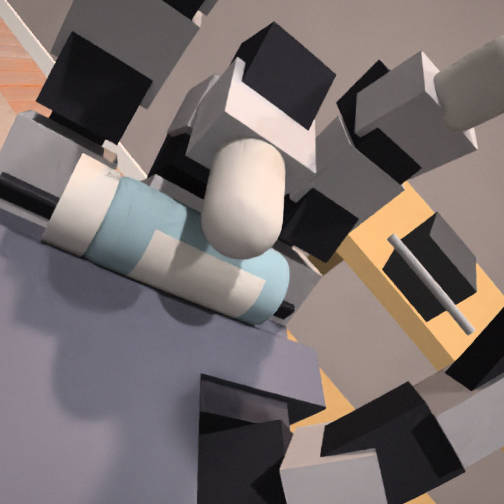

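>>> {"name": "execute_actions", "arguments": {"actions": [{"rows": [[0,0.0478,-0.0121,-0.0166,0,0,0.754,0,0.576,0.696,0.754,0,0.576,0.696,0.754,0,0.576,0.696,0.714,0.678,0.226,0.168,0.4,-0.6,0.001,0.0302,0.0035,-0.011,0.0003,0.0012,-0.17,0,0.22,0.4,0.18,0,-0.90,-0.065,-0.12,0,0.22,0.4,-0.104,0.266,0.032,-0.018,0.4,-0.65],[0,0.0478,-0.0121,-0.0166,0,0,0.754,0,0.576,0.696,0.754,0,0.576,0.696,0.754,0,0.576,0.696,0.714,0.678,0.226,0.168,0.4,-0.6,0.001,0.0302,0.0035,-0.011,0.0003,0.0012,-0.17,0,0.22,0.4,0.18,0,-0.93,-0.065,-0.12,0,0.22,0.4,-0.104,0.266,0.032,-0.018,0.4,-0.65],[0,0.0478,-0.0121,-0.0166,0,0,0.754,0,0.576,0.696,0.754,0,0.576,0.696,0.754,0,0.576,0.696,0.714,0.678,0.226,0.168,0.4,-0.6,0.001,0.0302,0.0035,-0.011,0.0003,0.0012,-0.17,0,0.22,0.4,0.18,0,-0.955,-0.065,-0.12,0,0.22,0.4,-0.104,0.266,0.032,-0.018,0.4,-0.65],[0,0.0478,-0.0121,-0.0166,0,0,0.754,0,0.576,0.696,0.754,0,0.576,0.696,0.754,0,0.576,0.696,0.714,0.678,0.226,0.168,0.4,-0.6,0.001,0.0302,0.0035,-0.011,0.0003,0.0012,-0.17,0,0.22,0.4,0.18,0,-0.975,-0.065,-0.12,0,0.22,0.4,-0.104,0.266,0.032,-0.018,0.4,-0.65],[0,0.0478,-0.0121,-0.0166,0,0,0.754,0,0.576,0.696,0.754,0,0.576,0.696,0.754,0,0.576,0.696,0.714,0.678,0.226,0.168,0.4,-0.6,0.001,0.0302,0.0035,-0.011,0.0003,0.0012,-0.17,0,0.22,0.4,0.18,0,-0.985,-0.065,-0.12,0,0.22,0.4,-0.104,0.266,0.032,-0.018,0.4,-0.65],[0,0.0478,-0.0121,-0.0166,0,0,0.754,0,0.576,0.696,0.754,0,0.576,0.696,0.754,0,0.576,0.696,0.714,0.678,0.226,0.168,0.4,-0.6,0.001,0.0302,0.0035,-0.011,0.0003,0.0012,-0.17,0,0.22,0.4,0.18,0,-0.970,-0.086,-0.12,0,0.22,0.4,-0.104,0.266,0.032,-0.018,0.4,-0.65],[0,0.0478,-0.0121,-0.0166,0,0,0.754,0,0.576,0.696,0.754,0,0.576,0.696,0.754,0,0.576,0.696,0.714,0.678,0.226,0.168,0.4,-0.6,0.001,0.0302,0.0035,-0.011,0.0003,0.0012,-0.17,0,0.22,0.4,0.18,0,-0.957,-0.106,-0.12,0,0.22,0.4,-0.104,0.266,0.032,-0.018,0.4,-0.65],[0,0.0478,-0.0121,-0.0166,0,0,0.754,0,0.576,0.696,0.754,0,0.576,0.696,0.754,0,0.576,0.696,0.714,0.678,0.226,0.168,0.4,-0.6,0.001,0.0302,0.0035,-0.011,0.0003,0.0012,-0.17,0,0.22,0.4,0.18,0,-0.944,-0.126,-0.12,0,0.22,0.4,-0.104,0.266,0.032,-0.018,0.4,-0.65],[0,0.0478,-0.0121,-0.0166,0,0,0.754,0,0.576,0.696,0.754,0,0.576,0.696,0.754,0,0.576,0.696,0.714,0.678,0.226,0.168,0.4,-0.6,0.001,0.0302,0.0035,-0.011,0.0003,0.0012,-0.17,0,0.22,0.4,0.18,0,-0.931,-0.146,-0.12,0,0.22,0.4,-0.104,0.266,0.032,-0.018,0.4,-0.65],[0,0.0478,-0.0121,-0.0166,0,0,0.754,0,0.576,0.696,0.754,0,0.576,0.696,0.754,0,0.576,0.696,0.714,0.678,0.226,0.168,0.4,-0.6,0.001,0.0302,0.0035,-0.011,0.0003,0.0012,-0.17,0,0.22,0.4,0.18,0,-0.917,-0.166,-0.12,0,0.22,0.4,-0.104,0.266,0.032,-0.018,0.4,-0.65],[0,0.0478,-0.0121,-0.0166,0,0,0.754,0,0.576,0.696,0.754,0,0.576,0.696,0.754,0,0.576,0.696,0.714,0.678,0.226,0.168,0.4,-0.6,0.001,0.0302,0.0035,-0.011,0.0003,0.0012,-0.17,0,0.22,0.4,0.18,0,-0.904,-0.186,-0.12,0,0.22,0.4,-0.104,0.266,0.032,-0.018,0.4,-0.65],[0,0.0478,-0.0121,-0.0166,0,0,0.754,0,0.576,0.696,0.754,0,0.576,0.696,0.754,0,0.576,0.696,0.714,0.678,0.226,0.168,0.4,-0.6,0.001,0.0302,0.0035,-0.011,0.0003,0.0012,-0.17,0,0.22,0.4,0.18,0,-0.891,-0.206,-0.12,0,0.22,0.4,-0.104,0.266,0.032,-0.018,0.4,-0.65],[0,0.0478,-0.0121,-0.0166,0,0,0.754,0,0.576,0.696,0.754,0,0.576,0.696,0.754,0,0.576,0.696,0.714,0.678,0.226,0.168,0.4,-0.6,0.001,0.0302,0.0035,-0.011,0.0003,0.0012,-0.17,0,0.22,0.4,0.18,0,-0.878,-0.226,-0.12,0,0.22,0.4,-0.104,0.266,0.032,-0.018,0.4,-0.65],[0,0.0478,-0.0121,-0.0166,0,0,0.754,0,0.576,0.696,0.754,0,0.576,0.696,0.754,0,0.576,0.696,0.714,0.678,0.226,0.168,0.4,-0.6,0.001,0.0302,0.0035,-0.011,0.0003,0.0012,-0.17,0,0.22,0.4,0.18,0,-0.865,-0.246,-0.12,0,0.22,0.4,-0.104,0.266,0.032,-0.018,0.4,-0.65],[0,0.0478,-0.0121,-0.0166,0,0,0.754,0,0.576,0.696,0.754,0,0.576,0.696,0.754,0,0.576,0.696,0.714,0.678,0.226,0.168,0.4,-0.6,0.001,0.0302,0.0035,-0.011,0.0003,0.0012,-0.17,0,0.22,0.4,0.18,0,-0.852,-0.266,-0.12,0,0.22,0.4,-0.104,0.266,0.032,-0.018,0.4,-0.65]], "steps": 15}]}}

>>> {"name": "execute_actions", "arguments": {"actions": [{"rows": [[0,0.0478,-0.0121,-0.0166,0,0,0.754,0,0.576,0.696,0.754,0,0.576,0.696,0.754,0,0.576,0.696,0.714,0.678,0.226,0.168,0.4,-0.6,0.001,0.0302,0.0035,-0.011,0.0003,0.0012,-0.17,0,0.22,0.4,0.18,0,-0.839,-0.286,-0.12,0,0.22,0.4,-0.104,0.266,0.032,-0.018,0.4,-0.65],[0,0.0478,-0.0121,-0.0166,0,0,0.754,0,0.576,0.696,0.754,0,0.576,0.696,0.754,0,0.576,0.696,0.714,0.678,0.226,0.168,0.4,-0.6,0.001,0.0302,0.0035,-0.011,0.0003,0.0012,-0.17,0,0.22,0.4,0.18,0,-0.825,-0.306,-0.12,0,0.22,0.4,-0.104,0.266,0.032,-0.018,0.4,-0.65],[0,0.0478,-0.0121,-0.0166,0,0,0.754,0,0.576,0.696,0.754,0,0.576,0.696,0.754,0,0.576,0.696,0.714,0.678,0.226,0.168,0.4,-0.6,0.001,0.0302,0.0035,-0.011,0.0003,0.0012,-0.17,0,0.22,0.4,0.18,0,-0.812,-0.326,-0.12,0,0.22,0.4,-0.104,0.266,0.032,-0.018,0.4,-0.65],[0,0.0478,-0.0121,-0.0166,0,0,0.754,0,0.576,0.696,0.754,0,0.576,0.696,0.754,0,0.576,0.696,0.714,0.678,0.226,0.168,0.4,-0.6,0.001,0.0302,0.0035,-0.011,0.0003,0.0012,-0.17,0,0.22,0.4,0.18,0,-0.799,-0.346,-0.12,0,0.22,0.4,-0.104,0.266,0.032,-0.018,0.4,-0.65],[0,0.0478,-0.0121,-0.0166,0,0,0.754,0,0.576,0.696,0.754,0,0.576,0.696,0.754,0,0.576,0.696,0.714,0.678,0.226,0.168,0.4,-0.6,0.001,0.0302,0.0035,-0.011,0.0003,0.0012,-0.17,0,0.22,0.4,0.18,0,-0.786,-0.366,-0.12,0,0.22,0.4,-0.104,0.266,0.032,-0.018,0.4,-0.65],[0,0.0478,-0.0121,-0.0166,0,0,0.754,0,0.576,0.696,0.754,0,0.576,0.696,0.754,0,0.576,0.696,0.714,0.678,0.226,0.168,0.4,-0.6,0.001,0.0302,0.0035,-0.011,0.0003,0.0012,-0.17,0,0.22,0.4,0.18,0,-0.773,-0.386,-0.12,0,0.22,0.4,-0.104,0.266,0.032,-0.018,0.4,-0.65],[0,0.0478,-0.0121,-0.0166,0,0,0.754,0,0.576,0.696,0.754,0,0.576,0.696,0.754,0,0.576,0.696,0.714,0.678,0.226,0.168,0.4,-0.6,0.001,0.0302,0.0035,-0.011,0.0003,0.0012,-0.17,0,0.22,0.4,0.18,0,-0.760,-0.406,-0.12,0,0.22,0.4,-0.104,0.266,0.032,-0.018,0.4,-0.65],[0,0.0478,-0.0121,-0.0166,0,0,0.754,0,0.576,0.696,0.754,0,0.576,0.696,0.754,0,0.576,0.696,0.714,0.678,0.226,0.168,0.4,-0.6,0.001,0.0302,0.0035,-0.011,0.0003,0.0012,-0.17,0,0.22,0.4,0.18,0,-0.747,-0.426,-0.12,0,0.22,0.4,-0.104,0.266,0.032,-0.018,0.4,-0.65],[0,0.0478,-0.0121,-0.0166,0,0,0.754,0,0.576,0.696,0.754,0,0.576,0.696,0.754,0,0.576,0.696,0.714,0.678,0.226,0.168,0.4,-0.6,0.001,0.0302,0.0035,-0.011,0.0003,0.0012,-0.17,0,0.22,0.4,0.18,0,-0.733,-0.446,-0.12,0,0.22,0.4,-0.104,0.266,0.032,-0.018,0.4,-0.65],[0,0.0478,-0.0121,-0.0166,0,0,0.754,0,0.576,0.696,0.754,0,0.576,0.696,0.754,0,0.576,0.696,0.714,0.678,0.226,0.168,0.4,-0.6,0.001,0.0302,0.0035,-0.011,0.0003,0.0012,-0.17,0,0.22,0.4,0.18,0,-0.720,-0.466,-0.12,0,0.22,0.4,-0.104,0.266,0.032,-0.018,0.4,-0.65],[0,0.0478,-0.0121,-0.0166,0,0,0.754,0,0.576,0.696,0.754,0,0.576,0.696,0.754,0,0.576,0.696,0.714,0.678,0.226,0.168,0.4,-0.6,0.001,0.0302,0.0035,-0.011,0.0003,0.0012,-0.17,0,0.22,0.4,0.18,0,-0.707,-0.486,-0.12,0,0.22,0.4,-0.104,0.266,0.032,-0.018,0.4,-0.65],[0,0.0478,-0.0121,-0.0166,0,0,0.754,0,0.576,0.696,0.754,0,0.576,0.696,0.754,0,0.576,0.696,0.714,0.678,0.226,0.168,0.4,-0.6,0.001,0.0302,0.0035,-0.011,0.0003,0.0012,-0.17,0,0.22,0.4,0.18,0,-0.694,-0.506,-0.12,0,0.22,0.4,-0.104,0.266,0.032,-0.018,0.4,-0.65],[0,0.0478,-0.0121,-0.0166,0,0,0.754,0,0.576,0.696,0.754,0,0.576,0.696,0.754,0,0.576,0.696,0.714,0.678,0.226,0.168,0.4,-0.6,0.001,0.0302,0.0035,-0.011,0.0003,0.0012,-0.17,0,0.22,0.4,0.18,0,-0.681,-0.526,-0.12,0,0.22,0.4,-0.104,0.266,0.032,-0.018,0.4,-0.65],[0,0.0478,-0.0121,-0.0166,0,0,0.754,0,0.576,0.696,0.754,0,0.576,0.696,0.754,0,0.576,0.696,0.714,0.678,0.226,0.168,0.4,-0.6,0.001,0.0302,0.0035,-0.011,0.0003,0.0012,-0.17,0,0.22,0.4,0.18,0,-0.670,-0.546,-0.12,0,0.22,0.4,-0.104,0.266,0.032,-0.018,0.4,-0.65],[0,0.0478,-0.0121,-0.0166,0,0,0.754,0,0.576,0.696,0.754,0,0.576,0.696,0.754,0,0.576,0.696,0.714,0.678,0.226,0.168,0.4,-0.6,0.001,0.0302,0.0035,-0.011,0.0003,0.0012,-0.17,0,0.22,0.4,0.18,0,-0.660,-0.566,-0.12,0,0.22,0.4,-0.104,0.266,0.032,-0.018,0.4,-0.65]], "steps": 15}]}}

>>> {"name": "execute_actions", "arguments": {"actions": [{"rows": [[0,0.0478,-0.0121,-0.0166,0,0,0.754,0,0.576,0.696,0.754,0,0.576,0.696,0.754,0,0.576,0.696,0.714,0.678,0.226,0.168,0.4,-0.6,0.001,0.0302,0.0035,-0.011,0.0003,0.0012,-0.17,0,0.22,0.4,0.18,0,-0.649,-0.586,-0.12,0,0.22,0.4,-0.104,0.266,0.032,-0.018,0.4,-0.65],[0,0.0478,-0.0121,-0.0166,0,0,0.754,0,0.576,0.696,0.754,0,0.576,0.696,0.754,0,0.576,0.696,0.714,0.678,0.226,0.168,0.4,-0.6,0.001,0.0302,0.0035,-0.011,0.0003,0.0012,-0.17,0,0.22,0.4,0.18,0,-0.638,-0.606,-0.12,0,0.22,0.4,-0.104,0.266,0.032,-0.018,0.4,-0.65],[0,0.0478,-0.0121,-0.0166,0,0,0.754,0,0.576,0.696,0.754,0,0.576,0.696,0.754,0,0.576,0.696,0.714,0.678,0.226,0.168,0.4,-0.6,0.001,0.0302,0.0035,-0.011,0.0003,0.0012,-0.17,0,0.22,0.4,0.18,0,-0.628,-0.626,-0.12,0,0.22,0.4,-0.104,0.266,0.032,-0.018,0.4,-0.65],[0,0.0478,-0.0121,-0.0166,0,0,0.754,0,0.576,0.696,0.754,0,0.576,0.696,0.754,0,0.576,0.696,0.714,0.678,0.226,0.168,0.4,-0.6,0.001,0.0302,0.0035,-0.011,0.0003,0.0012,-0.17,0,0.22,0.4,0.18,0,-0.617,-0.646,-0.12,0,0.22,0.4,-0.104,0.266,0.032,-0.018,0.4,-0.65],[0,0.0478,-0.0121,-0.0166,0,0,0.754,0,0.576,0.696,0.754,0,0.576,0.696,0.754,0,0.576,0.696,0.714,0.678,0.226,0.168,0.4,-0.6,0.001,0.0302,0.0035,-0.011,0.0003,0.0012,-0.17,0,0.22,0.4,0.18,0,-0.607,-0.666,-0.12,0,0.22,0.4,-0.104,0.266,0.032,-0.018,0.4,-0.65],[0,0.0478,-0.0121,-0.0166,0,0,0.754,0,0.576,0.696,0.754,0,0.576,0.696,0.754,0,0.576,0.696,0.714,0.678,0.226,0.168,0.4,-0.6,0.001,0.0302,0.0035,-0.011,0.0003,0.0012,-0.17,0,0.22,0.4,0.18,0,-0.596,-0.686,-0.12,0,0.22,0.4,-0.104,0.266,0.032,-0.018,0.4,-0.65],[0,0.0478,-0.0121,-0.0166,0,0,0.754,0,0.576,0.696,0.754,0,0.576,0.696,0.754,0,0.576,0.696,0.714,0.678,0.226,0.168,0.4,-0.6,0.001,0.0302,0.0035,-0.011,0.0003,0.0012,-0.17,0,0.22,0.4,0.18,0,-0.585,-0.706,-0.12,0,0.22,0.4,-0.104,0.266,0.032,-0.018,0.4,-0.65],[0,0.0478,-0.0121,-0.0166,0,0,0.754,0,0.576,0.696,0.754,0,0.576,0.696,0.754,0,0.576,0.696,0.714,0.678,0.226,0.168,0.4,-0.6,0.001,0.0302,0.0035,-0.011,0.0003,0.0012,-0.17,0,0.22,0.4,0.18,0,-0.575,-0.726,-0.12,0,0.22,0.4,-0.104,0.266,0.032,-0.018,0.4,-0.65],[0,0.0478,-0.0121,-0.0166,0,0,0.754,0,0.576,0.696,0.754,0,0.576,0.696,0.754,0,0.576,0.696,0.714,0.678,0.226,0.168,0.4,-0.6,0.001,0.0302,0.0035,-0.011,0.0003,0.0012,-0.17,0,0.22,0.4,0.18,0,-0.564,-0.746,-0.12,0,0.22,0.4,-0.104,0.266,0.032,-0.018,0.4,-0.65]], "steps": 12}]}}

>>> {"name": "execute_actions", "arguments": {"actions": [{"steps": 5}], "pictures": true}}

>>> {"name": "zoom_image", "arguments": {"camera": "cam_right_wrist", "region": [30, 140, 330, 350]}}

Scene clock: 16.53 s of 4800.00 s.
left_arm: end_effector_position=(+0.3872, +0.8022, +0.5763) hand_goal=(+0.754, +0.000, +0.576, +0.696, +0.754, +0.000, +0.576, +0.696, +0.754, +0.000, +0.576, +0.696, +0.714, +0.678, +0.226, +0.168) hand_measured=(+0.764, +0.000, +0.576, +0.696, +0.764, +0.000, +0.576, +0.696, +0.764, +0.000, +0.576, +0.696, +0.724, +0.678, +0.226, +0.168) hand_current_ma=(+56, +0, +4, +0, +52, +0, +4, +0, +55, +0, +4, +0, +53, -4, -1, -2) hand_state=(goal, goal, goal, goal, goal, goal, goal, goal, goal, goal, goal, goal, goal, goal, goal, goal) hand_current_limit=0.40 hand_speed=-0.60 end_effector_quat_wxyz=(+0.267, +0.270, +0.652, +0.656) | right_arm: end_effector_position=(+0.4291, -0.0955, +0.4048) hand_goal=(-0.170, +0.000, +0.220, +0.400, +0.180, +0.000, -0.904, -0.186, -0.120, +0.000, +0.220, +0.400, -0.104, +0.266, +0.032, -0.018) hand_measured=(-0.158, +0.000, +0.218, +0.396, +0.188, +0.000, -0.924, -0.112, -0.106, +0.000, +0.218, +0.398, -0.088, +0.270, +0.034, -0.016) hand_current_ma=(+63, +0, -14, -18, +40, +0, +34, +165, +77, +0, -13, -16, +82, +30, +13, +11) hand_state=(goal, goal, goal, goal, goal, goal, moving, moving, goal, goal, goal, goal, goal, goal, goal, goal) hand_current_limit=0.40 hand_speed=-0.65 end_effector_quat_wxyz=(+0.292, +0.299, +0.632, +0.653)
Joint positions: left_arm=[ 0.66   1.038  1.037  0.005 -0.015  0.007] | right_arm=[1.02  1.104 0.6   0.526 0.104 0.02 ]
Joint velocities: left_arm=[-0.005 -0.015 -0.037  0.012  0.037  0.051] | right_arm=[-0.015 -0.015 -0.002 -0.007 -0.007 -0.051]
Steps of this call (steps 1 to 90: nothing new was sent; then 0.83 s passed at rest; steps 91 to 101: the first 11 steps of this action). Readings (end_effector_position | what the end effector reports):
91: left_arm (+0.3872, +0.8022, +0.5763) | right_arm (+0.4291, -0.0955, +0.4048) | left_arm hand_goal=(+0.754, +0.000, +0.576, +0.696, +0.754, +0.000, +0.576, +0.696, +0.754, +0.000, +0.576, +0.696, +0.714, +0.678, +0.226, +0.168) hand_measured=(+0.764, +0.000, +0.576, +0.696, +0.764, +0.000, +0.576, +0.696, +0.764, +0.000, +0.576, +0.696, +0.724, +0.678, +0.226, +0.168) hand_current_ma=(+56, +0, +4, +0, +52, +0, +4, +0, +55, +0, +4, +0, +53, -4, -1, -2) hand_state=(goal, goal, goal, goal, goal, goal, goal, goal, goal, goal, goal, goal, goal, goal, goal, goal) hand_current_limit=0.40 hand_speed=-0.60 | right_arm hand_goal=(-0.170, +0.000, +0.220, +0.400, +0.180, +0.000, -0.900, -0.064, -0.120, +0.000, +0.220, +0.400, -0.104, +0.266, +0.032, -0.018) hand_measured=(-0.158, +0.000, +0.218, +0.396, +0.186, +0.000, -0.864, -0.068, -0.106, +0.000, +0.218, +0.398, -0.088, +0.270, +0.034, -0.016) hand_current_ma=(+63, +0, -14, -18, +28, +0, +2, -22, +77, +0, -13, -16, +82, +30, +13, +11) hand_state=(goal, goal, goal, goal, goal, goal, moving, goal, goal, goal, goal, goal, goal, goal, goal, goal) hand_current_limit=0.40 hand_speed=-0.65
92: left_arm (+0.3872, +0.8022, +0.5763) | right_arm (+0.4291, -0.0955, +0.4048) | left_arm hand_goal=(+0.754, +0.000, +0.576, +0.696, +0.754, +0.000, +0.576, +0.696, +0.754, +0.000, +0.576, +0.696, +0.714, +0.678, +0.226, +0.168) hand_measured=(+0.764, +0.000, +0.576, +0.696, +0.764, +0.000, +0.576, +0.696, +0.764, +0.000, +0.576, +0.696, +0.724, +0.678, +0.226, +0.168) hand_current_ma=(+56, +0, +4, +0, +52, +0, +4, +0, +55, +0, +4, +0, +53, -4, -1, -2) hand_state=(goal, goal, goal, goal, goal, goal, goal, goal, goal, goal, goal, goal, goal, goal, goal, goal) hand_current_limit=0.40 hand_speed=-0.60 | right_arm hand_goal=(-0.170, +0.000, +0.220, +0.400, +0.180, +0.000, -0.930, -0.064, -0.120, +0.000, +0.220, +0.400, -0.104, +0.266, +0.032, -0.018) hand_measured=(-0.158, +0.000, +0.218, +0.396, +0.186, +0.000, -0.866, -0.068, -0.106, +0.000, +0.218, +0.398, -0.088, +0.270, +0.034, -0.016) hand_current_ma=(+63, +0, -14, -18, +28, +0, +70, -21, +77, +0, -13, -16, +82, +30, +13, +11) hand_state=(goal, goal, goal, goal, goal, goal, moving, goal, goal, goal, goal, goal, goal, goal, goal, goal) hand_current_limit=0.40 hand_speed=-0.65
94: left_arm (+0.3872, +0.8022, +0.5763) | right_arm (+0.4291, -0.0955, +0.4048) | left_arm hand_goal=(+0.754, +0.000, +0.576, +0.696, +0.754, +0.000, +0.576, +0.696, +0.754, +0.000, +0.576, +0.696, +0.714, +0.678, +0.226, +0.168) hand_measured=(+0.764, +0.000, +0.576, +0.696, +0.764, +0.000, +0.576, +0.696, +0.764, +0.000, +0.576, +0.696, +0.724, +0.678, +0.226, +0.168) hand_current_ma=(+56, +0, +4, +0, +52, +0, +4, +0, +55, +0, +4, +0, +53, -4, -1, -2) hand_state=(goal, goal, goal, goal, goal, goal, goal, goal, goal, goal, goal, goal, goal, goal, goal, goal) hand_current_limit=0.40 hand_speed=-0.60 | right_arm hand_goal=(-0.170, +0.000, +0.220, +0.400, +0.180, +0.000, -0.974, -0.064, -0.120, +0.000, +0.220, +0.400, -0.104, +0.266, +0.032, -0.018) hand_measured=(-0.158, +0.000, +0.218, +0.396, +0.186, +0.000, -0.910, -0.068, -0.106, +0.000, +0.218, +0.398, -0.088, +0.270, +0.034, -0.016) hand_current_ma=(+63, +0, -14, -18, +28, +0, +40, -22, +77, +0, -13, -16, +82, +30, +13, +11) hand_state=(goal, goal, goal, goal, goal, goal, moving, goal, goal, goal, goal, goal, goal, goal, goal, goal) hand_current_limit=0.40 hand_speed=-0.65
98: left_arm (+0.3872, +0.8022, +0.5763) | right_arm (+0.4291, -0.0955, +0.4048) | left_arm hand_goal=(+0.754, +0.000, +0.576, +0.696, +0.754, +0.000, +0.576, +0.696, +0.754, +0.000, +0.576, +0.696, +0.714, +0.678, +0.226, +0.168) hand_measured=(+0.764, +0.000, +0.576, +0.696, +0.764, +0.000, +0.576, +0.696, +0.764, +0.000, +0.576, +0.696, +0.724, +0.678, +0.226, +0.168) hand_current_ma=(+56, +0, +4, +0, +52, +0, +4, +0, +55, +0, +4, +0, +53, -4, -1, -2) hand_state=(goal, goal, goal, goal, goal, goal, goal, goal, goal, goal, goal, goal, goal, goal, goal, goal) hand_current_limit=0.40 hand_speed=-0.60 | right_arm hand_goal=(-0.170, +0.000, +0.220, +0.400, +0.180, +0.000, -0.944, -0.126, -0.120, +0.000, +0.220, +0.400, -0.104, +0.266, +0.032, -0.018) hand_measured=(-0.158, +0.000, +0.218, +0.396, +0.188, +0.000, -0.956, -0.068, -0.106, +0.000, +0.218, +0.398, -0.088, +0.270, +0.034, -0.016) hand_current_ma=(+63, +0, -14, -18, +40, +0, +36, +158, +77, +0, -13, -16, +82, +30, +13, +11) hand_state=(goal, goal, goal, goal, goal, goal, moving, moving, goal, goal, goal, goal, goal, goal, goal, goal) hand_current_limit=0.40 hand_speed=-0.65
101: the state above

Scene clock: 17.03 s of 4800.00 s.
left_arm: end_effector_position=(+0.3872, +0.8022, +0.5763) hand_goal=(+0.754, +0.000, +0.576, +0.696, +0.754, +0.000, +0.576, +0.696, +0.754, +0.000, +0.576, +0.696, +0.714, +0.678, +0.226, +0.168) hand_measured=(+0.764, +0.000, +0.576, +0.696, +0.764, +0.000, +0.576, +0.696, +0.764, +0.000, +0.576, +0.696, +0.724, +0.678, +0.226, +0.168) hand_current_ma=(+56, +0, +4, +0, +52, +0, +4, +0, +55, +0, +4, +0, +53, -4, -1, -2) hand_state=(goal, goal, goal, goal, goal, goal, goal, goal, goal, goal, goal, goal, goal, goal, goal, goal) hand_current_limit=0.40 hand_speed=-0.60 end_effector_quat_wxyz=(+0.267, +0.270, +0.652, +0.656) | right_arm: end_effector_position=(+0.4291, -0.0955, +0.4048) hand_goal=(-0.170, +0.000, +0.220, +0.400, +0.180, +0.000, -0.706, -0.486, -0.120, +0.000, +0.220, +0.400, -0.104, +0.266, +0.032, -0.018) hand_measured=(-0.158, +0.000, +0.218, +0.396, +0.186, +0.000, -0.726, -0.396, -0.106, +0.000, +0.218, +0.398, -0.088, +0.270, +0.034, -0.016) hand_current_ma=(+63, +0, -14, -18, +32, +2, +38, +201, +77, +0, -13, -16, +82, +30, +13, +11) hand_state=(goal, goal, goal, goal, goal, goal, moving, moving, goal, goal, goal, goal, goal, goal, goal, goal) hand_current_limit=0.40 hand_speed=-0.65 end_effector_quat_wxyz=(+0.292, +0.299, +0.632, +0.653)
Joint positions: left_arm=[ 0.66   1.038  1.037  0.005 -0.015  0.007] | right_arm=[1.02  1.104 0.6   0.526 0.104 0.02 ]
Joint velocities: left_arm=[-0.005 -0.015  0.002 -0.007 -0.051  0.007] | right_arm=[-0.015 -0.015 -0.012  0.007  0.022 -0.022]
Off your previous action's commanded pose (left_arm): 0.030 m, 3 deg at its last step (step 4 of this call).
Off your previous action's commanded pose (right_arm): 0.018 m, 2 deg at its last step (step 4 of this call).
Steps of this call (steps 1 to 4: the last 4 steps of your previous action; steps 5 to 15: the first 11 steps of this action, its rows measured from where the robot was after step 4). Readings (end_effector_position | what the end effector reports):
4: left_arm (+0.3872, +0.8022, +0.5763) | right_arm (+0.4291, -0.0955, +0.4048) | left_arm hand_goal=(+0.754, +0.000, +0.576, +0.696, +0.754, +0.000, +0.576, +0.696, +0.754, +0.000, +0.576, +0.696, +0.714, +0.678, +0.226, +0.168) hand_measured=(+0.764, +0.000, +0.576, +0.696, +0.764, +0.000, +0.576, +0.696, +0.764, +0.000, +0.576, +0.696, +0.724, +0.678, +0.226, +0.168) hand_current_ma=(+56, +0, +4, +0, +52, +0, +4, +0, +55, +0, +4, +0, +53, -4, -1, -2) hand_state=(goal, goal, goal, goal, goal, goal, goal, goal, goal, goal, goal, goal, goal, goal, goal, goal) hand_current_limit=0.40 hand_speed=-0.60 | right_arm hand_goal=(-0.170, +0.000, +0.220, +0.400, +0.180, +0.000, -0.852, -0.266, -0.120, +0.000, +0.220, +0.400, -0.104, +0.266, +0.032, -0.018) hand_measured=(-0.158, +0.000, +0.218, +0.396, +0.188, +0.000, -0.872, -0.184, -0.106, +0.000, +0.218, +0.398, -0.088, +0.270, +0.034, -0.016) hand_current_ma=(+63, +0, -14, -18, +35, +2, +43, +213, +77, +0, -13, -16, +82, +30, +13, +11) hand_state=(goal, goal, goal, goal, goal, goal, moving, moving, goal, goal, goal, goal, goal, goal, goal, goal) hand_current_limit=0.40 hand_speed=-0.65
5: left_arm (+0.3872, +0.8022, +0.5763) | right_arm (+0.4291, -0.0955, +0.4048) | left_arm hand_goal=(+0.754, +0.000, +0.576, +0.696, +0.754, +0.000, +0.576, +0.696, +0.754, +0.000, +0.576, +0.696, +0.714, +0.678, +0.226, +0.168) hand_measured=(+0.764, +0.000, +0.576, +0.696, +0.764, +0.000, +0.576, +0.696, +0.764, +0.000, +0.576, +0.696, +0.724, +0.678, +0.226, +0.168) hand_current_ma=(+56, +0, +4, +0, +52, +0, +4, +0, +55, +0, +4, +0, +53, -4, -1, -2) hand_state=(goal, goal, goal, goal, goal, goal, goal, goal, goal, goal, goal, goal, goal, goal, goal, goal) hand_current_limit=0.40 hand_speed=-0.60 | right_arm hand_goal=(-0.170, +0.000, +0.220, +0.400, +0.180, +0.000, -0.838, -0.286, -0.120, +0.000, +0.220, +0.400, -0.104, +0.266, +0.032, -0.018) hand_measured=(-0.158, +0.000, +0.218, +0.396, +0.186, +0.000, -0.858, -0.202, -0.106, +0.000, +0.218, +0.398, -0.088, +0.270, +0.034, -0.016) hand_current_ma=(+63, +0, -14, -18, +34, +1, +52, +222, +77, +0, -13, -16, +82, +30, +13, +11) hand_state=(goal, goal, goal, goal, goal, goal, moving, moving, goal, goal, goal, goal, goal, goal, goal, goal) hand_current_limit=0.40 hand_speed=-0.65
6: left_arm (+0.3872, +0.8022, +0.5763) | right_arm (+0.4291, -0.0955, +0.4048) | left_arm hand_goal=(+0.754, +0.000, +0.576, +0.696, +0.754, +0.000, +0.576, +0.696, +0.754, +0.000, +0.576, +0.696, +0.714, +0.678, +0.226, +0.168) hand_measured=(+0.764, +0.000, +0.576, +0.696, +0.764, +0.000, +0.576, +0.696, +0.764, +0.000, +0.576, +0.696, +0.724, +0.678, +0.226, +0.168) hand_current_ma=(+56, +0, +4, +0, +52, +0, +4, +0, +55, +0, +4, +0, +53, -4, -1, -2) hand_state=(goal, goal, goal, goal, goal, goal, goal, goal, goal, goal, goal, goal, goal, goal, goal, goal) hand_current_limit=0.40 hand_speed=-0.60 | right_arm hand_goal=(-0.170, +0.000, +0.220, +0.400, +0.180, +0.000, -0.824, -0.306, -0.120, +0.000, +0.220, +0.400, -0.104, +0.266, +0.032, -0.018) hand_measured=(-0.158, +0.000, +0.218, +0.396, +0.186, +0.000, -0.844, -0.218, -0.106, +0.000, +0.218, +0.398, -0.088, +0.270, +0.034, -0.016) hand_current_ma=(+63, +0, -14, -18, +29, +3, +55, +241, +77, +0, -13, -16, +82, +30, +13, +11) hand_state=(goal, goal, goal, goal, goal, goal, moving, moving, goal, goal, goal, goal, goal, goal, goal, goal) hand_current_limit=0.40 hand_speed=-0.65
8: left_arm (+0.3872, +0.8022, +0.5763) | right_arm (+0.4291, -0.0955, +0.4048) | left_arm hand_goal=(+0.754, +0.000, +0.576, +0.696, +0.754, +0.000, +0.576, +0.696, +0.754, +0.000, +0.576, +0.696, +0.714, +0.678, +0.226, +0.168) hand_measured=(+0.764, +0.000, +0.576, +0.696, +0.764, +0.000, +0.576, +0.696, +0.764, +0.000, +0.576, +0.696, +0.724, +0.678, +0.226, +0.168) hand_current_ma=(+56, +0, +4, +0, +52, +0, +4, +0, +55, +0, +4, +0, +53, -4, -1, -2) hand_state=(goal, goal, goal, goal, goal, goal, goal, goal, goal, goal, goal, goal, goal, goal, goal, goal) hand_current_limit=0.40 hand_speed=-0.60 | right_arm hand_goal=(-0.170, +0.000, +0.220, +0.400, +0.180, +0.000, -0.798, -0.346, -0.120, +0.000, +0.220, +0.400, -0.104, +0.266, +0.032, -0.018) hand_measured=(-0.158, +0.000, +0.218, +0.396, +0.186, +0.000, -0.818, -0.258, -0.106, +0.000, +0.218, +0.398, -0.088, +0.270, +0.034, -0.016) hand_current_ma=(+63, +0, -14, -18, +32, +2, +54, +233, +77, +0, -13, -16, +82, +30, +13, +11) hand_state=(goal, goal, goal, goal, goal, goal, moving, moving, goal, goal, goal, goal, goal, goal, goal, goal) hand_current_limit=0.40 hand_speed=-0.65
12: left_arm (+0.3872, +0.8022, +0.5763) | right_arm (+0.4291, -0.0955, +0.4048) | left_arm hand_goal=(+0.754, +0.000, +0.576, +0.696, +0.754, +0.000, +0.576, +0.696, +0.754, +0.000, +0.576, +0.696, +0.714, +0.678, +0.226, +0.168) hand_measured=(+0.764, +0.000, +0.576, +0.696, +0.764, +0.000, +0.576, +0.696, +0.764, +0.000, +0.576, +0.696, +0.724, +0.678, +0.226, +0.168) hand_current_ma=(+56, +0, +4, +0, +52, +0, +4, +0, +55, +0, +4, +0, +53, -4, -1, -2) hand_state=(goal, goal, goal, goal, goal, goal, goal, goal, goal, goal, goal, goal, goal, goal, goal, goal) hand_current_limit=0.40 hand_speed=-0.60 | right_arm hand_goal=(-0.170, +0.000, +0.220, +0.400, +0.180, +0.000, -0.746, -0.426, -0.120, +0.000, +0.220, +0.400, -0.104, +0.266, +0.032, -0.018) hand_measured=(-0.158, +0.000, +0.218, +0.396, +0.186, +0.000, -0.766, -0.338, -0.106, +0.000, +0.218, +0.398, -0.088, +0.270, +0.034, -0.016) hand_current_ma=(+63, +0, -14, -18, +32, +2, +47, +196, +77, +0, -13, -16, +82, +30, +13, +11) hand_state=(goal, goal, goal, goal, goal, goal, moving, moving, goal, goal, goal, goal, goal, goal, goal, goal) hand_current_limit=0.40 hand_speed=-0.65
15: the state above

Scene clock: 17.43 s of 4800.00 s.
left_arm: end_effector_position=(+0.3872, +0.8022, +0.5763) hand_goal=(+0.754, +0.000, +0.576, +0.696, +0.754, +0.000, +0.576, +0.696, +0.754, +0.000, +0.576, +0.696, +0.714, +0.678, +0.226, +0.168) hand_measured=(+0.764, +0.000, +0.576, +0.696, +0.764, +0.000, +0.576, +0.696, +0.764, +0.000, +0.576, +0.696, +0.724, +0.678, +0.226, +0.168) hand_current_ma=(+56, +0, +4, +0, +52, +0, +4, +0, +55, +0, +4, +0, +53, -4, -1, -2) hand_state=(goal, goal, goal, goal, goal, goal, goal, goal, goal, goal, goal, goal, goal, goal, goal, goal) hand_current_limit=0.40 hand_speed=-0.60 end_effector_quat_wxyz=(+0.267, +0.270, +0.652, +0.656) | right_arm: end_effector_position=(+0.4291, -0.0955, +0.4048) hand_goal=(-0.170, +0.000, +0.220, +0.400, +0.180, +0.000, -0.574, -0.726, -0.120, +0.000, +0.220, +0.400, -0.104, +0.266, +0.032, -0.018) hand_measured=(-0.158, +0.000, +0.218, +0.396, +0.186, +0.000, -0.584, -0.630, -0.106, +0.000, +0.218, +0.398, -0.088, +0.270, +0.034, -0.016) hand_current_ma=(+63, +0, -14, -18, +32, +2, +64, +230, +77, +0, -13, -16, +82, +30, +13, +11) hand_state=(goal, goal, goal, goal, goal, goal, moving, moving, goal, goal, goal, goal, goal, goal, goal, goal) hand_current_limit=0.40 hand_speed=-0.65 end_effector_quat_wxyz=(+0.292, +0.299, +0.632, +0.653)
Joint positions: left_arm=[ 0.66   1.038  1.037  0.005 -0.015  0.007] | right_arm=[1.02  1.104 0.6   0.526 0.104 0.02 ]
Joint velocities: left_arm=[-0.015 -0.005  0.012 -0.002  0.007  0.007] | right_arm=[-0.005  0.005  0.002  0.007  0.007  0.007]
Off your previous action's commanded pose (left_arm): 0.030 m, 3 deg at its last step (step 4 of this call).
Off your previous action's commanded pose (right_arm): 0.018 m, 2 deg at its last step (step 4 of this call).
Steps of this call (steps 1 to 4: the last 4 steps of your previous action; steps 5 to 12: the first 8 steps of this action, its rows measured from where the robot was after step 4). Readings (end_effector_position | what the end effector reports):
4: left_arm (+0.3872, +0.8022, +0.5763) | right_arm (+0.4291, -0.0955, +0.4048) | left_arm hand_goal=(+0.754, +0.000, +0.576, +0.696, +0.754, +0.000, +0.576, +0.696, +0.754, +0.000, +0.576, +0.696, +0.714, +0.678, +0.226, +0.168) hand_measured=(+0.764, +0.000, +0.576, +0.696, +0.764, +0.000, +0.576, +0.696, +0.764, +0.000, +0.576, +0.696, +0.724, +0.678, +0.226, +0.168) hand_current_ma=(+56, +0, +4, +0, +52, +0, +4, +0, +55, +0, +4, +0, +53, -4, -1, -2) hand_state=(goal, goal, goal, goal, goal, goal, goal, goal, goal, goal, goal, goal, goal, goal, goal, goal) hand_current_limit=0.40 hand_speed=-0.60 | right_arm hand_goal=(-0.170, +0.000, +0.220, +0.400, +0.180, +0.000, -0.660, -0.566, -0.120, +0.000, +0.220, +0.400, -0.104, +0.266, +0.032, -0.018) hand_measured=(-0.158, +0.000, +0.218, +0.396, +0.186, +0.000, -0.674, -0.480, -0.106, +0.000, +0.218, +0.398, -0.088, +0.270, +0.034, -0.016) hand_current_ma=(+63, +0, -14, -18, +32, +2, +54, +203, +77, +0, -13, -16, +82, +30, +13, +11) hand_state=(goal, goal, goal, goal, goal, goal, moving, moving, goal, goal, goal, goal, goal, goal, goal, goal) hand_current_limit=0.40 hand_speed=-0.65
5: left_arm (+0.3872, +0.8022, +0.5763) | right_arm (+0.4291, -0.0955, +0.4048) | left_arm hand_goal=(+0.754, +0.000, +0.576, +0.696, +0.754, +0.000, +0.576, +0.696, +0.754, +0.000, +0.576, +0.696, +0.714, +0.678, +0.226, +0.168) hand_measured=(+0.764, +0.000, +0.576, +0.696, +0.764, +0.000, +0.576, +0.696, +0.764, +0.000, +0.576, +0.696, +0.724, +0.678, +0.226, +0.168) hand_current_ma=(+56, +0, +4, +0, +52, +0, +4, +0, +55, +0, +4, +0, +53, -4, -1, -2) hand_state=(goal, goal, goal, goal, goal, goal, goal, goal, goal, goal, goal, goal, goal, goal, goal, goal) hand_current_limit=0.40 hand_speed=-0.60 | right_arm hand_goal=(-0.170, +0.000, +0.220, +0.400, +0.180, +0.000, -0.648, -0.586, -0.120, +0.000, +0.220, +0.400, -0.104, +0.266, +0.032, -0.018) hand_measured=(-0.158, +0.000, +0.218, +0.396, +0.186, +0.000, -0.662, -0.500, -0.106, +0.000, +0.218, +0.398, -0.088, +0.270, +0.034, -0.016) hand_current_ma=(+63, +0, -14, -18, +32, +2, +63, +226, +77, +0, -13, -16, +82, +30, +13, +11) hand_state=(goal, goal, goal, goal, goal, goal, moving, moving, goal, goal, goal, goal, goal, goal, goal, goal) hand_current_limit=0.40 hand_speed=-0.65
6: left_arm (+0.3872, +0.8022, +0.5763) | right_arm (+0.4291, -0.0955, +0.4048) | left_arm hand_goal=(+0.754, +0.000, +0.576, +0.696, +0.754, +0.000, +0.576, +0.696, +0.754, +0.000, +0.576, +0.696, +0.714, +0.678, +0.226, +0.168) hand_measured=(+0.764, +0.000, +0.576, +0.696, +0.764, +0.000, +0.576, +0.696, +0.764, +0.000, +0.576, +0.696, +0.724, +0.678, +0.226, +0.168) hand_current_ma=(+56, +0, +4, +0, +52, +0, +4, +0, +55, +0, +4, +0, +53, -4, -1, -2) hand_state=(goal, goal, goal, goal, goal, goal, goal, goal, goal, goal, goal, goal, goal, goal, goal, goal) hand_current_limit=0.40 hand_speed=-0.60 | right_arm hand_goal=(-0.170, +0.000, +0.220, +0.400, +0.180, +0.000, -0.638, -0.606, -0.120, +0.000, +0.220, +0.400, -0.104, +0.266, +0.032, -0.018) hand_measured=(-0.158, +0.000, +0.218, +0.396, +0.186, +0.000, -0.650, -0.518, -0.106, +0.000, +0.218, +0.398, -0.088, +0.270, +0.034, -0.016) hand_current_ma=(+63, +0, -14, -18, +32, +2, +62, +228, +77, +0, -13, -16, +82, +30, +13, +11) hand_state=(goal, goal, goal, goal, goal, goal, moving, moving, goal, goal, goal, goal, goal, goal, goal, goal) hand_current_limit=0.40 hand_speed=-0.65
8: left_arm (+0.3872, +0.8022, +0.5763) | right_arm (+0.4291, -0.0955, +0.4048) | left_arm hand_goal=(+0.754, +0.000, +0.576, +0.696, +0.754, +0.000, +0.576, +0.696, +0.754, +0.000, +0.576, +0.696, +0.714, +0.678, +0.226, +0.168) hand_measured=(+0.764, +0.000, +0.576, +0.696, +0.764, +0.000, +0.576, +0.696, +0.764, +0.000, +0.576, +0.696, +0.724, +0.678, +0.226, +0.168) hand_current_ma=(+56, +0, +4, +0, +52, +0, +4, +0, +55, +0, +4, +0, +53, -4, -1, -2) hand_state=(goal, goal, goal, goal, goal, goal, goal, goal, goal, goal, goal, goal, goal, goal, goal, goal) hand_current_limit=0.40 hand_speed=-0.60 | right_arm hand_goal=(-0.170, +0.000, +0.220, +0.400, +0.180, +0.000, -0.616, -0.646, -0.120, +0.000, +0.220, +0.400, -0.104, +0.266, +0.032, -0.018) hand_measured=(-0.158, +0.000, +0.218, +0.396, +0.186, +0.000, -0.628, -0.556, -0.106, +0.000, +0.218, +0.398, -0.088, +0.270, +0.034, -0.016) hand_current_ma=(+63, +0, -14, -18, +32, +2, +75, +244, +77, +0, -13, -16, +82, +30, +13, +11) hand_state=(goal, goal, goal, goal, goal, goal, moving, moving, goal, goal, goal, goal, goal, goal, goal, goal) hand_current_limit=0.40 hand_speed=-0.65
12: the state above

Scene clock: 17.60 s of 4800.00 s.
left_arm: end_effector_position=(+0.3872, +0.8022, +0.5763) hand_goal=(+0.754, +0.000, +0.576, +0.696, +0.754, +0.000, +0.576, +0.696, +0.754, +0.000, +0.576, +0.696, +0.714, +0.678, +0.226, +0.168) hand_measured=(+0.764, +0.000, +0.576, +0.696, +0.764, +0.000, +0.576, +0.696, +0.764, +0.000, +0.576, +0.696, +0.724, +0.678, +0.226, +0.168) hand_current_ma=(+56, +0, +4, +0, +52, +0, +4, +0, +55, +0, +4, +0, +53, -4, -1, -2) hand_state=(goal, goal, goal, goal, goal, goal, goal, goal, goal, goal, goal, goal, goal, goal, goal, goal) hand_current_limit=0.40 hand_speed=-0.60 end_effector_quat_wxyz=(+0.267, +0.270, +0.652, +0.656) | right_arm: end_effector_position=(+0.4291, -0.0955, +0.4048) hand_goal=(-0.170, +0.000, +0.220, +0.400, +0.180, +0.000, -0.564, -0.746, -0.120, +0.000, +0.220, +0.400, -0.104, +0.266, +0.032, -0.018) hand_measured=(-0.158, +0.000, +0.218, +0.396, +0.186, +0.000, -0.548, -0.704, -0.106, +0.000, +0.218, +0.398, -0.088, +0.270, +0.034, -0.016) hand_current_ma=(+63, +0, -14, -18, +33, +2, +99, +209, +77, +0, -13, -16, +82, +30, +13, +11) hand_state=(goal, goal, goal, goal, goal, goal, moving, moving, goal, goal, goal, goal, goal, goal, goal, goal) hand_current_limit=0.40 hand_speed=-0.65 end_effector_quat_wxyz=(+0.292, +0.299, +0.632, +0.653)
Joint positions: left_arm=[ 0.66   1.038  1.037  0.005 -0.015  0.007] | right_arm=[1.02  1.104 0.6   0.526 0.104 0.02 ]
Joint velocities: left_arm=[-0.005 -0.015  0.012 -0.017  0.066  0.007] | right_arm=[-0.015  0.005  0.002  0.022  0.007 -0.081]
Hand target (left_arm): +0.381, +0.796, +0.604; +0.273, +0.263, +0.635, +0.673
Hand target (right_arm): +0.430, -0.095, +0.423; +0.295, +0.295, +0.620, +0.664
Off the commanded pose (left_arm): 0.030 m, 3 deg.
Off the commanded pose (right_arm): 0.018 m, 2 deg.
Kept back: nothing.
Steps of this call (steps 1 to 4: the last 4 steps of your previous action; step 5: nothing new was sent). Readings (end_effector_position | what the end effector reports):
1: left_arm (+0.3872, +0.8022, +0.5763) | right_arm (+0.4291, -0.0955, +0.4048) | left_arm hand_goal=(+0.754, +0.000, +0.576, +0.696, +0.754, +0.000, +0.576, +0.696, +0.754, +0.000, +0.576, +0.696, +0.714, +0.678, +0.226, +0.168) hand_measured=(+0.764, +0.000, +0.576, +0.696, +0.764, +0.000, +0.576, +0.696, +0.764, +0.000, +0.576, +0.696, +0.724, +0.678, +0.226, +0.168) hand_current_ma=(+56, +0, +4, +0, +52, +0, +4, +0, +55, +0, +4, +0, +53, -4, -1, -2) hand_state=(goal, goal, goal, goal, goal, goal, goal, goal, goal, goal, goal, goal, goal, goal, goal, goal) hand_current_limit=0.40 hand_speed=-0.60 | right_arm hand_goal=(-0.170, +0.000, +0.220, +0.400, +0.180, +0.000, -0.564, -0.746, -0.120, +0.000, +0.220, +0.400, -0.104, +0.266, +0.032, -0.018) hand_measured=(-0.158, +0.000, +0.218, +0.396, +0.186, +0.000, -0.574, -0.650, -0.106, +0.000, +0.218, +0.398, -0.088, +0.270, +0.034, -0.016) hand_current_ma=(+63, +0, -14, -18, +32, +2, +60, +199, +77, +0, -13, -16, +82, +30, +13, +11) hand_state=(goal, goal, goal, goal, goal, goal, moving, moving, goal, goal, goal, goal, goal, goal, goal, goal) hand_current_limit=0.40 hand_speed=-0.65
2: left_arm (+0.3872, +0.8022, +0.5763) | right_arm (+0.4291, -0.0955, +0.4048) | left_arm hand_goal=(+0.754, +0.000, +0.576, +0.696, +0.754, +0.000, +0.576, +0.696, +0.754, +0.000, +0.576, +0.696, +0.714, +0.678, +0.226, +0.168) hand_measured=(+0.764, +0.000, +0.576, +0.696, +0.764, +0.000, +0.576, +0.696, +0.764, +0.000, +0.576, +0.696, +0.724, +0.678, +0.226, +0.168) hand_current_ma=(+56, +0, +4, +0, +52, +0, +4, +0, +55, +0, +4, +0, +53, -4, -1, -2) hand_state=(goal, goal, goal, goal, goal, goal, goal, goal, goal, goal, goal, goal, goal, goal, goal, goal) hand_current_limit=0.40 hand_speed=-0.60 | right_arm hand_goal=(-0.170, +0.000, +0.220, +0.400, +0.180, +0.000, -0.564, -0.746, -0.120, +0.000, +0.220, +0.400, -0.104, +0.266, +0.032, -0.018) hand_measured=(-0.158, +0.000, +0.218, +0.396, +0.186, +0.000, -0.564, -0.670, -0.106, +0.000, +0.218, +0.398, -0.088, +0.270, +0.034, -0.016) hand_current_ma=(+63, +0, -14, -18, +32, +2, +71, +227, +77, +0, -13, -16, +82, +30, +13, +11) hand_state=(goal, goal, goal, goal, goal, goal, moving, moving, goal, goal, goal, goal, goal, goal, goal, goal) hand_current_limit=0.40 hand_speed=-0.65
4: left_arm (+0.3872, +0.8022, +0.5763) | right_arm (+0.4291, -0.0955, +0.4048) | left_arm hand_goal=(+0.754, +0.000, +0.576, +0.696, +0.754, +0.000, +0.576, +0.696, +0.754, +0.000, +0.576, +0.696, +0.714, +0.678, +0.226, +0.168) hand_measured=(+0.764, +0.000, +0.576, +0.696, +0.764, +0.000, +0.576, +0.696, +0.764, +0.000, +0.576, +0.696, +0.724, +0.678, +0.226, +0.168) hand_current_ma=(+56, +0, +4, +0, +52, +0, +4, +0, +55, +0, +4, +0, +53, -4, -1, -2) hand_state=(goal, goal, goal, goal, goal, goal, goal, goal, goal, goal, goal, goal, goal, goal, goal, goal) hand_current_limit=0.40 hand_speed=-0.60 | right_arm hand_goal=(-0.170, +0.000, +0.220, +0.400, +0.180, +0.000, -0.564, -0.746, -0.120, +0.000, +0.220, +0.400, -0.104, +0.266, +0.032, -0.018) hand_measured=(-0.158, +0.000, +0.218, +0.396, +0.186, +0.000, -0.548, -0.698, -0.106, +0.000, +0.218, +0.398, -0.088, +0.270, +0.034, -0.016) hand_current_ma=(+63, +0, -14, -18, +32, +2, +110, +225, +77, +0, -13, -16, +82, +30, +13, +11) hand_state=(goal, goal, goal, goal, goal, goal, moving, moving, goal, goal, goal, goal, goal, goal, goal, goal) hand_current_limit=0.40 hand_speed=-0.65
5: the state above
camera_calibration (this result's frames):
cam_left_wrist: T_world_to_cam=[[0.52159, -0.56124, 0.642615, -0.0920017], [-0.223378, -0.816743, -0.532008, 0.994181], [0.823436, 0.133944, -0.551374, 0.012814], [0, 0, 0, 1]] pos_world=[0.259514, 0.758639, 0.5951]
cam_right_wrist: T_world_to_cam=[[0.451625, -0.666618, 0.593005, -0.469052], [-0.317551, -0.741225, -0.591394, 0.256611], [0.833784, 0.0787792, -0.546441, -0.00894971], [0, 0, 0, 1]] pos_world=[0.300785, -0.121767, 0.425019]

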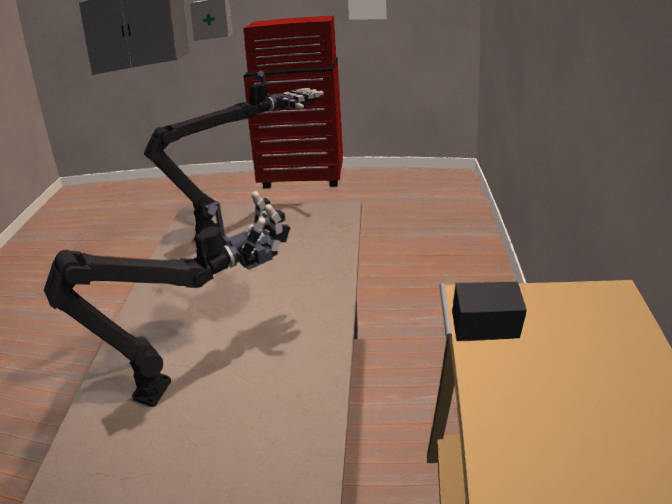

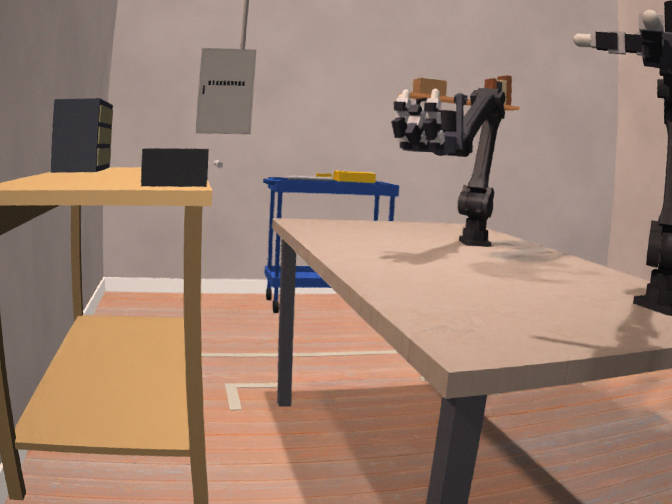

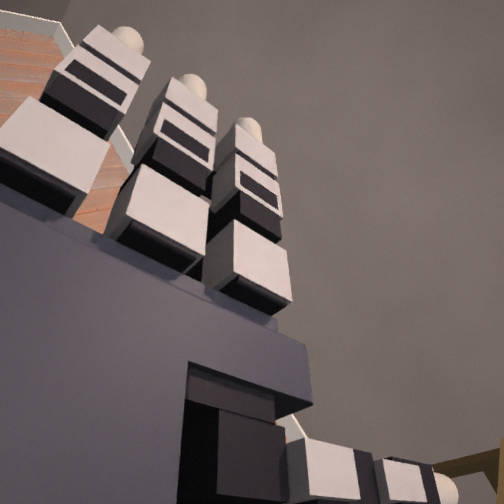

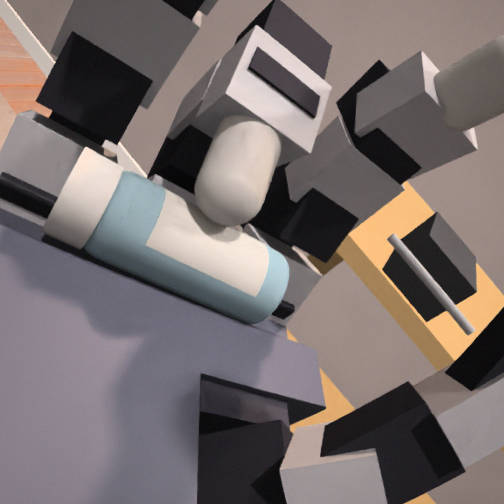

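Region (30, 140, 330, 350) of cam_right_wrist's 504x504 image, scaled by 1.680, with more detail than that image has; it fills the top 353 rows of this view, and the rest is white.

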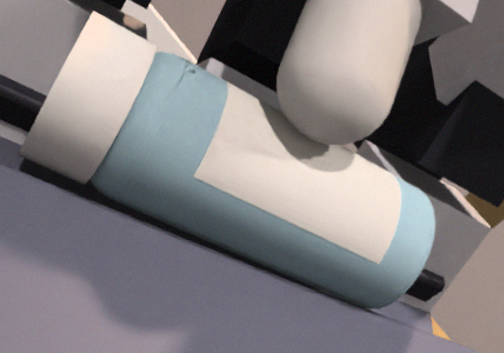

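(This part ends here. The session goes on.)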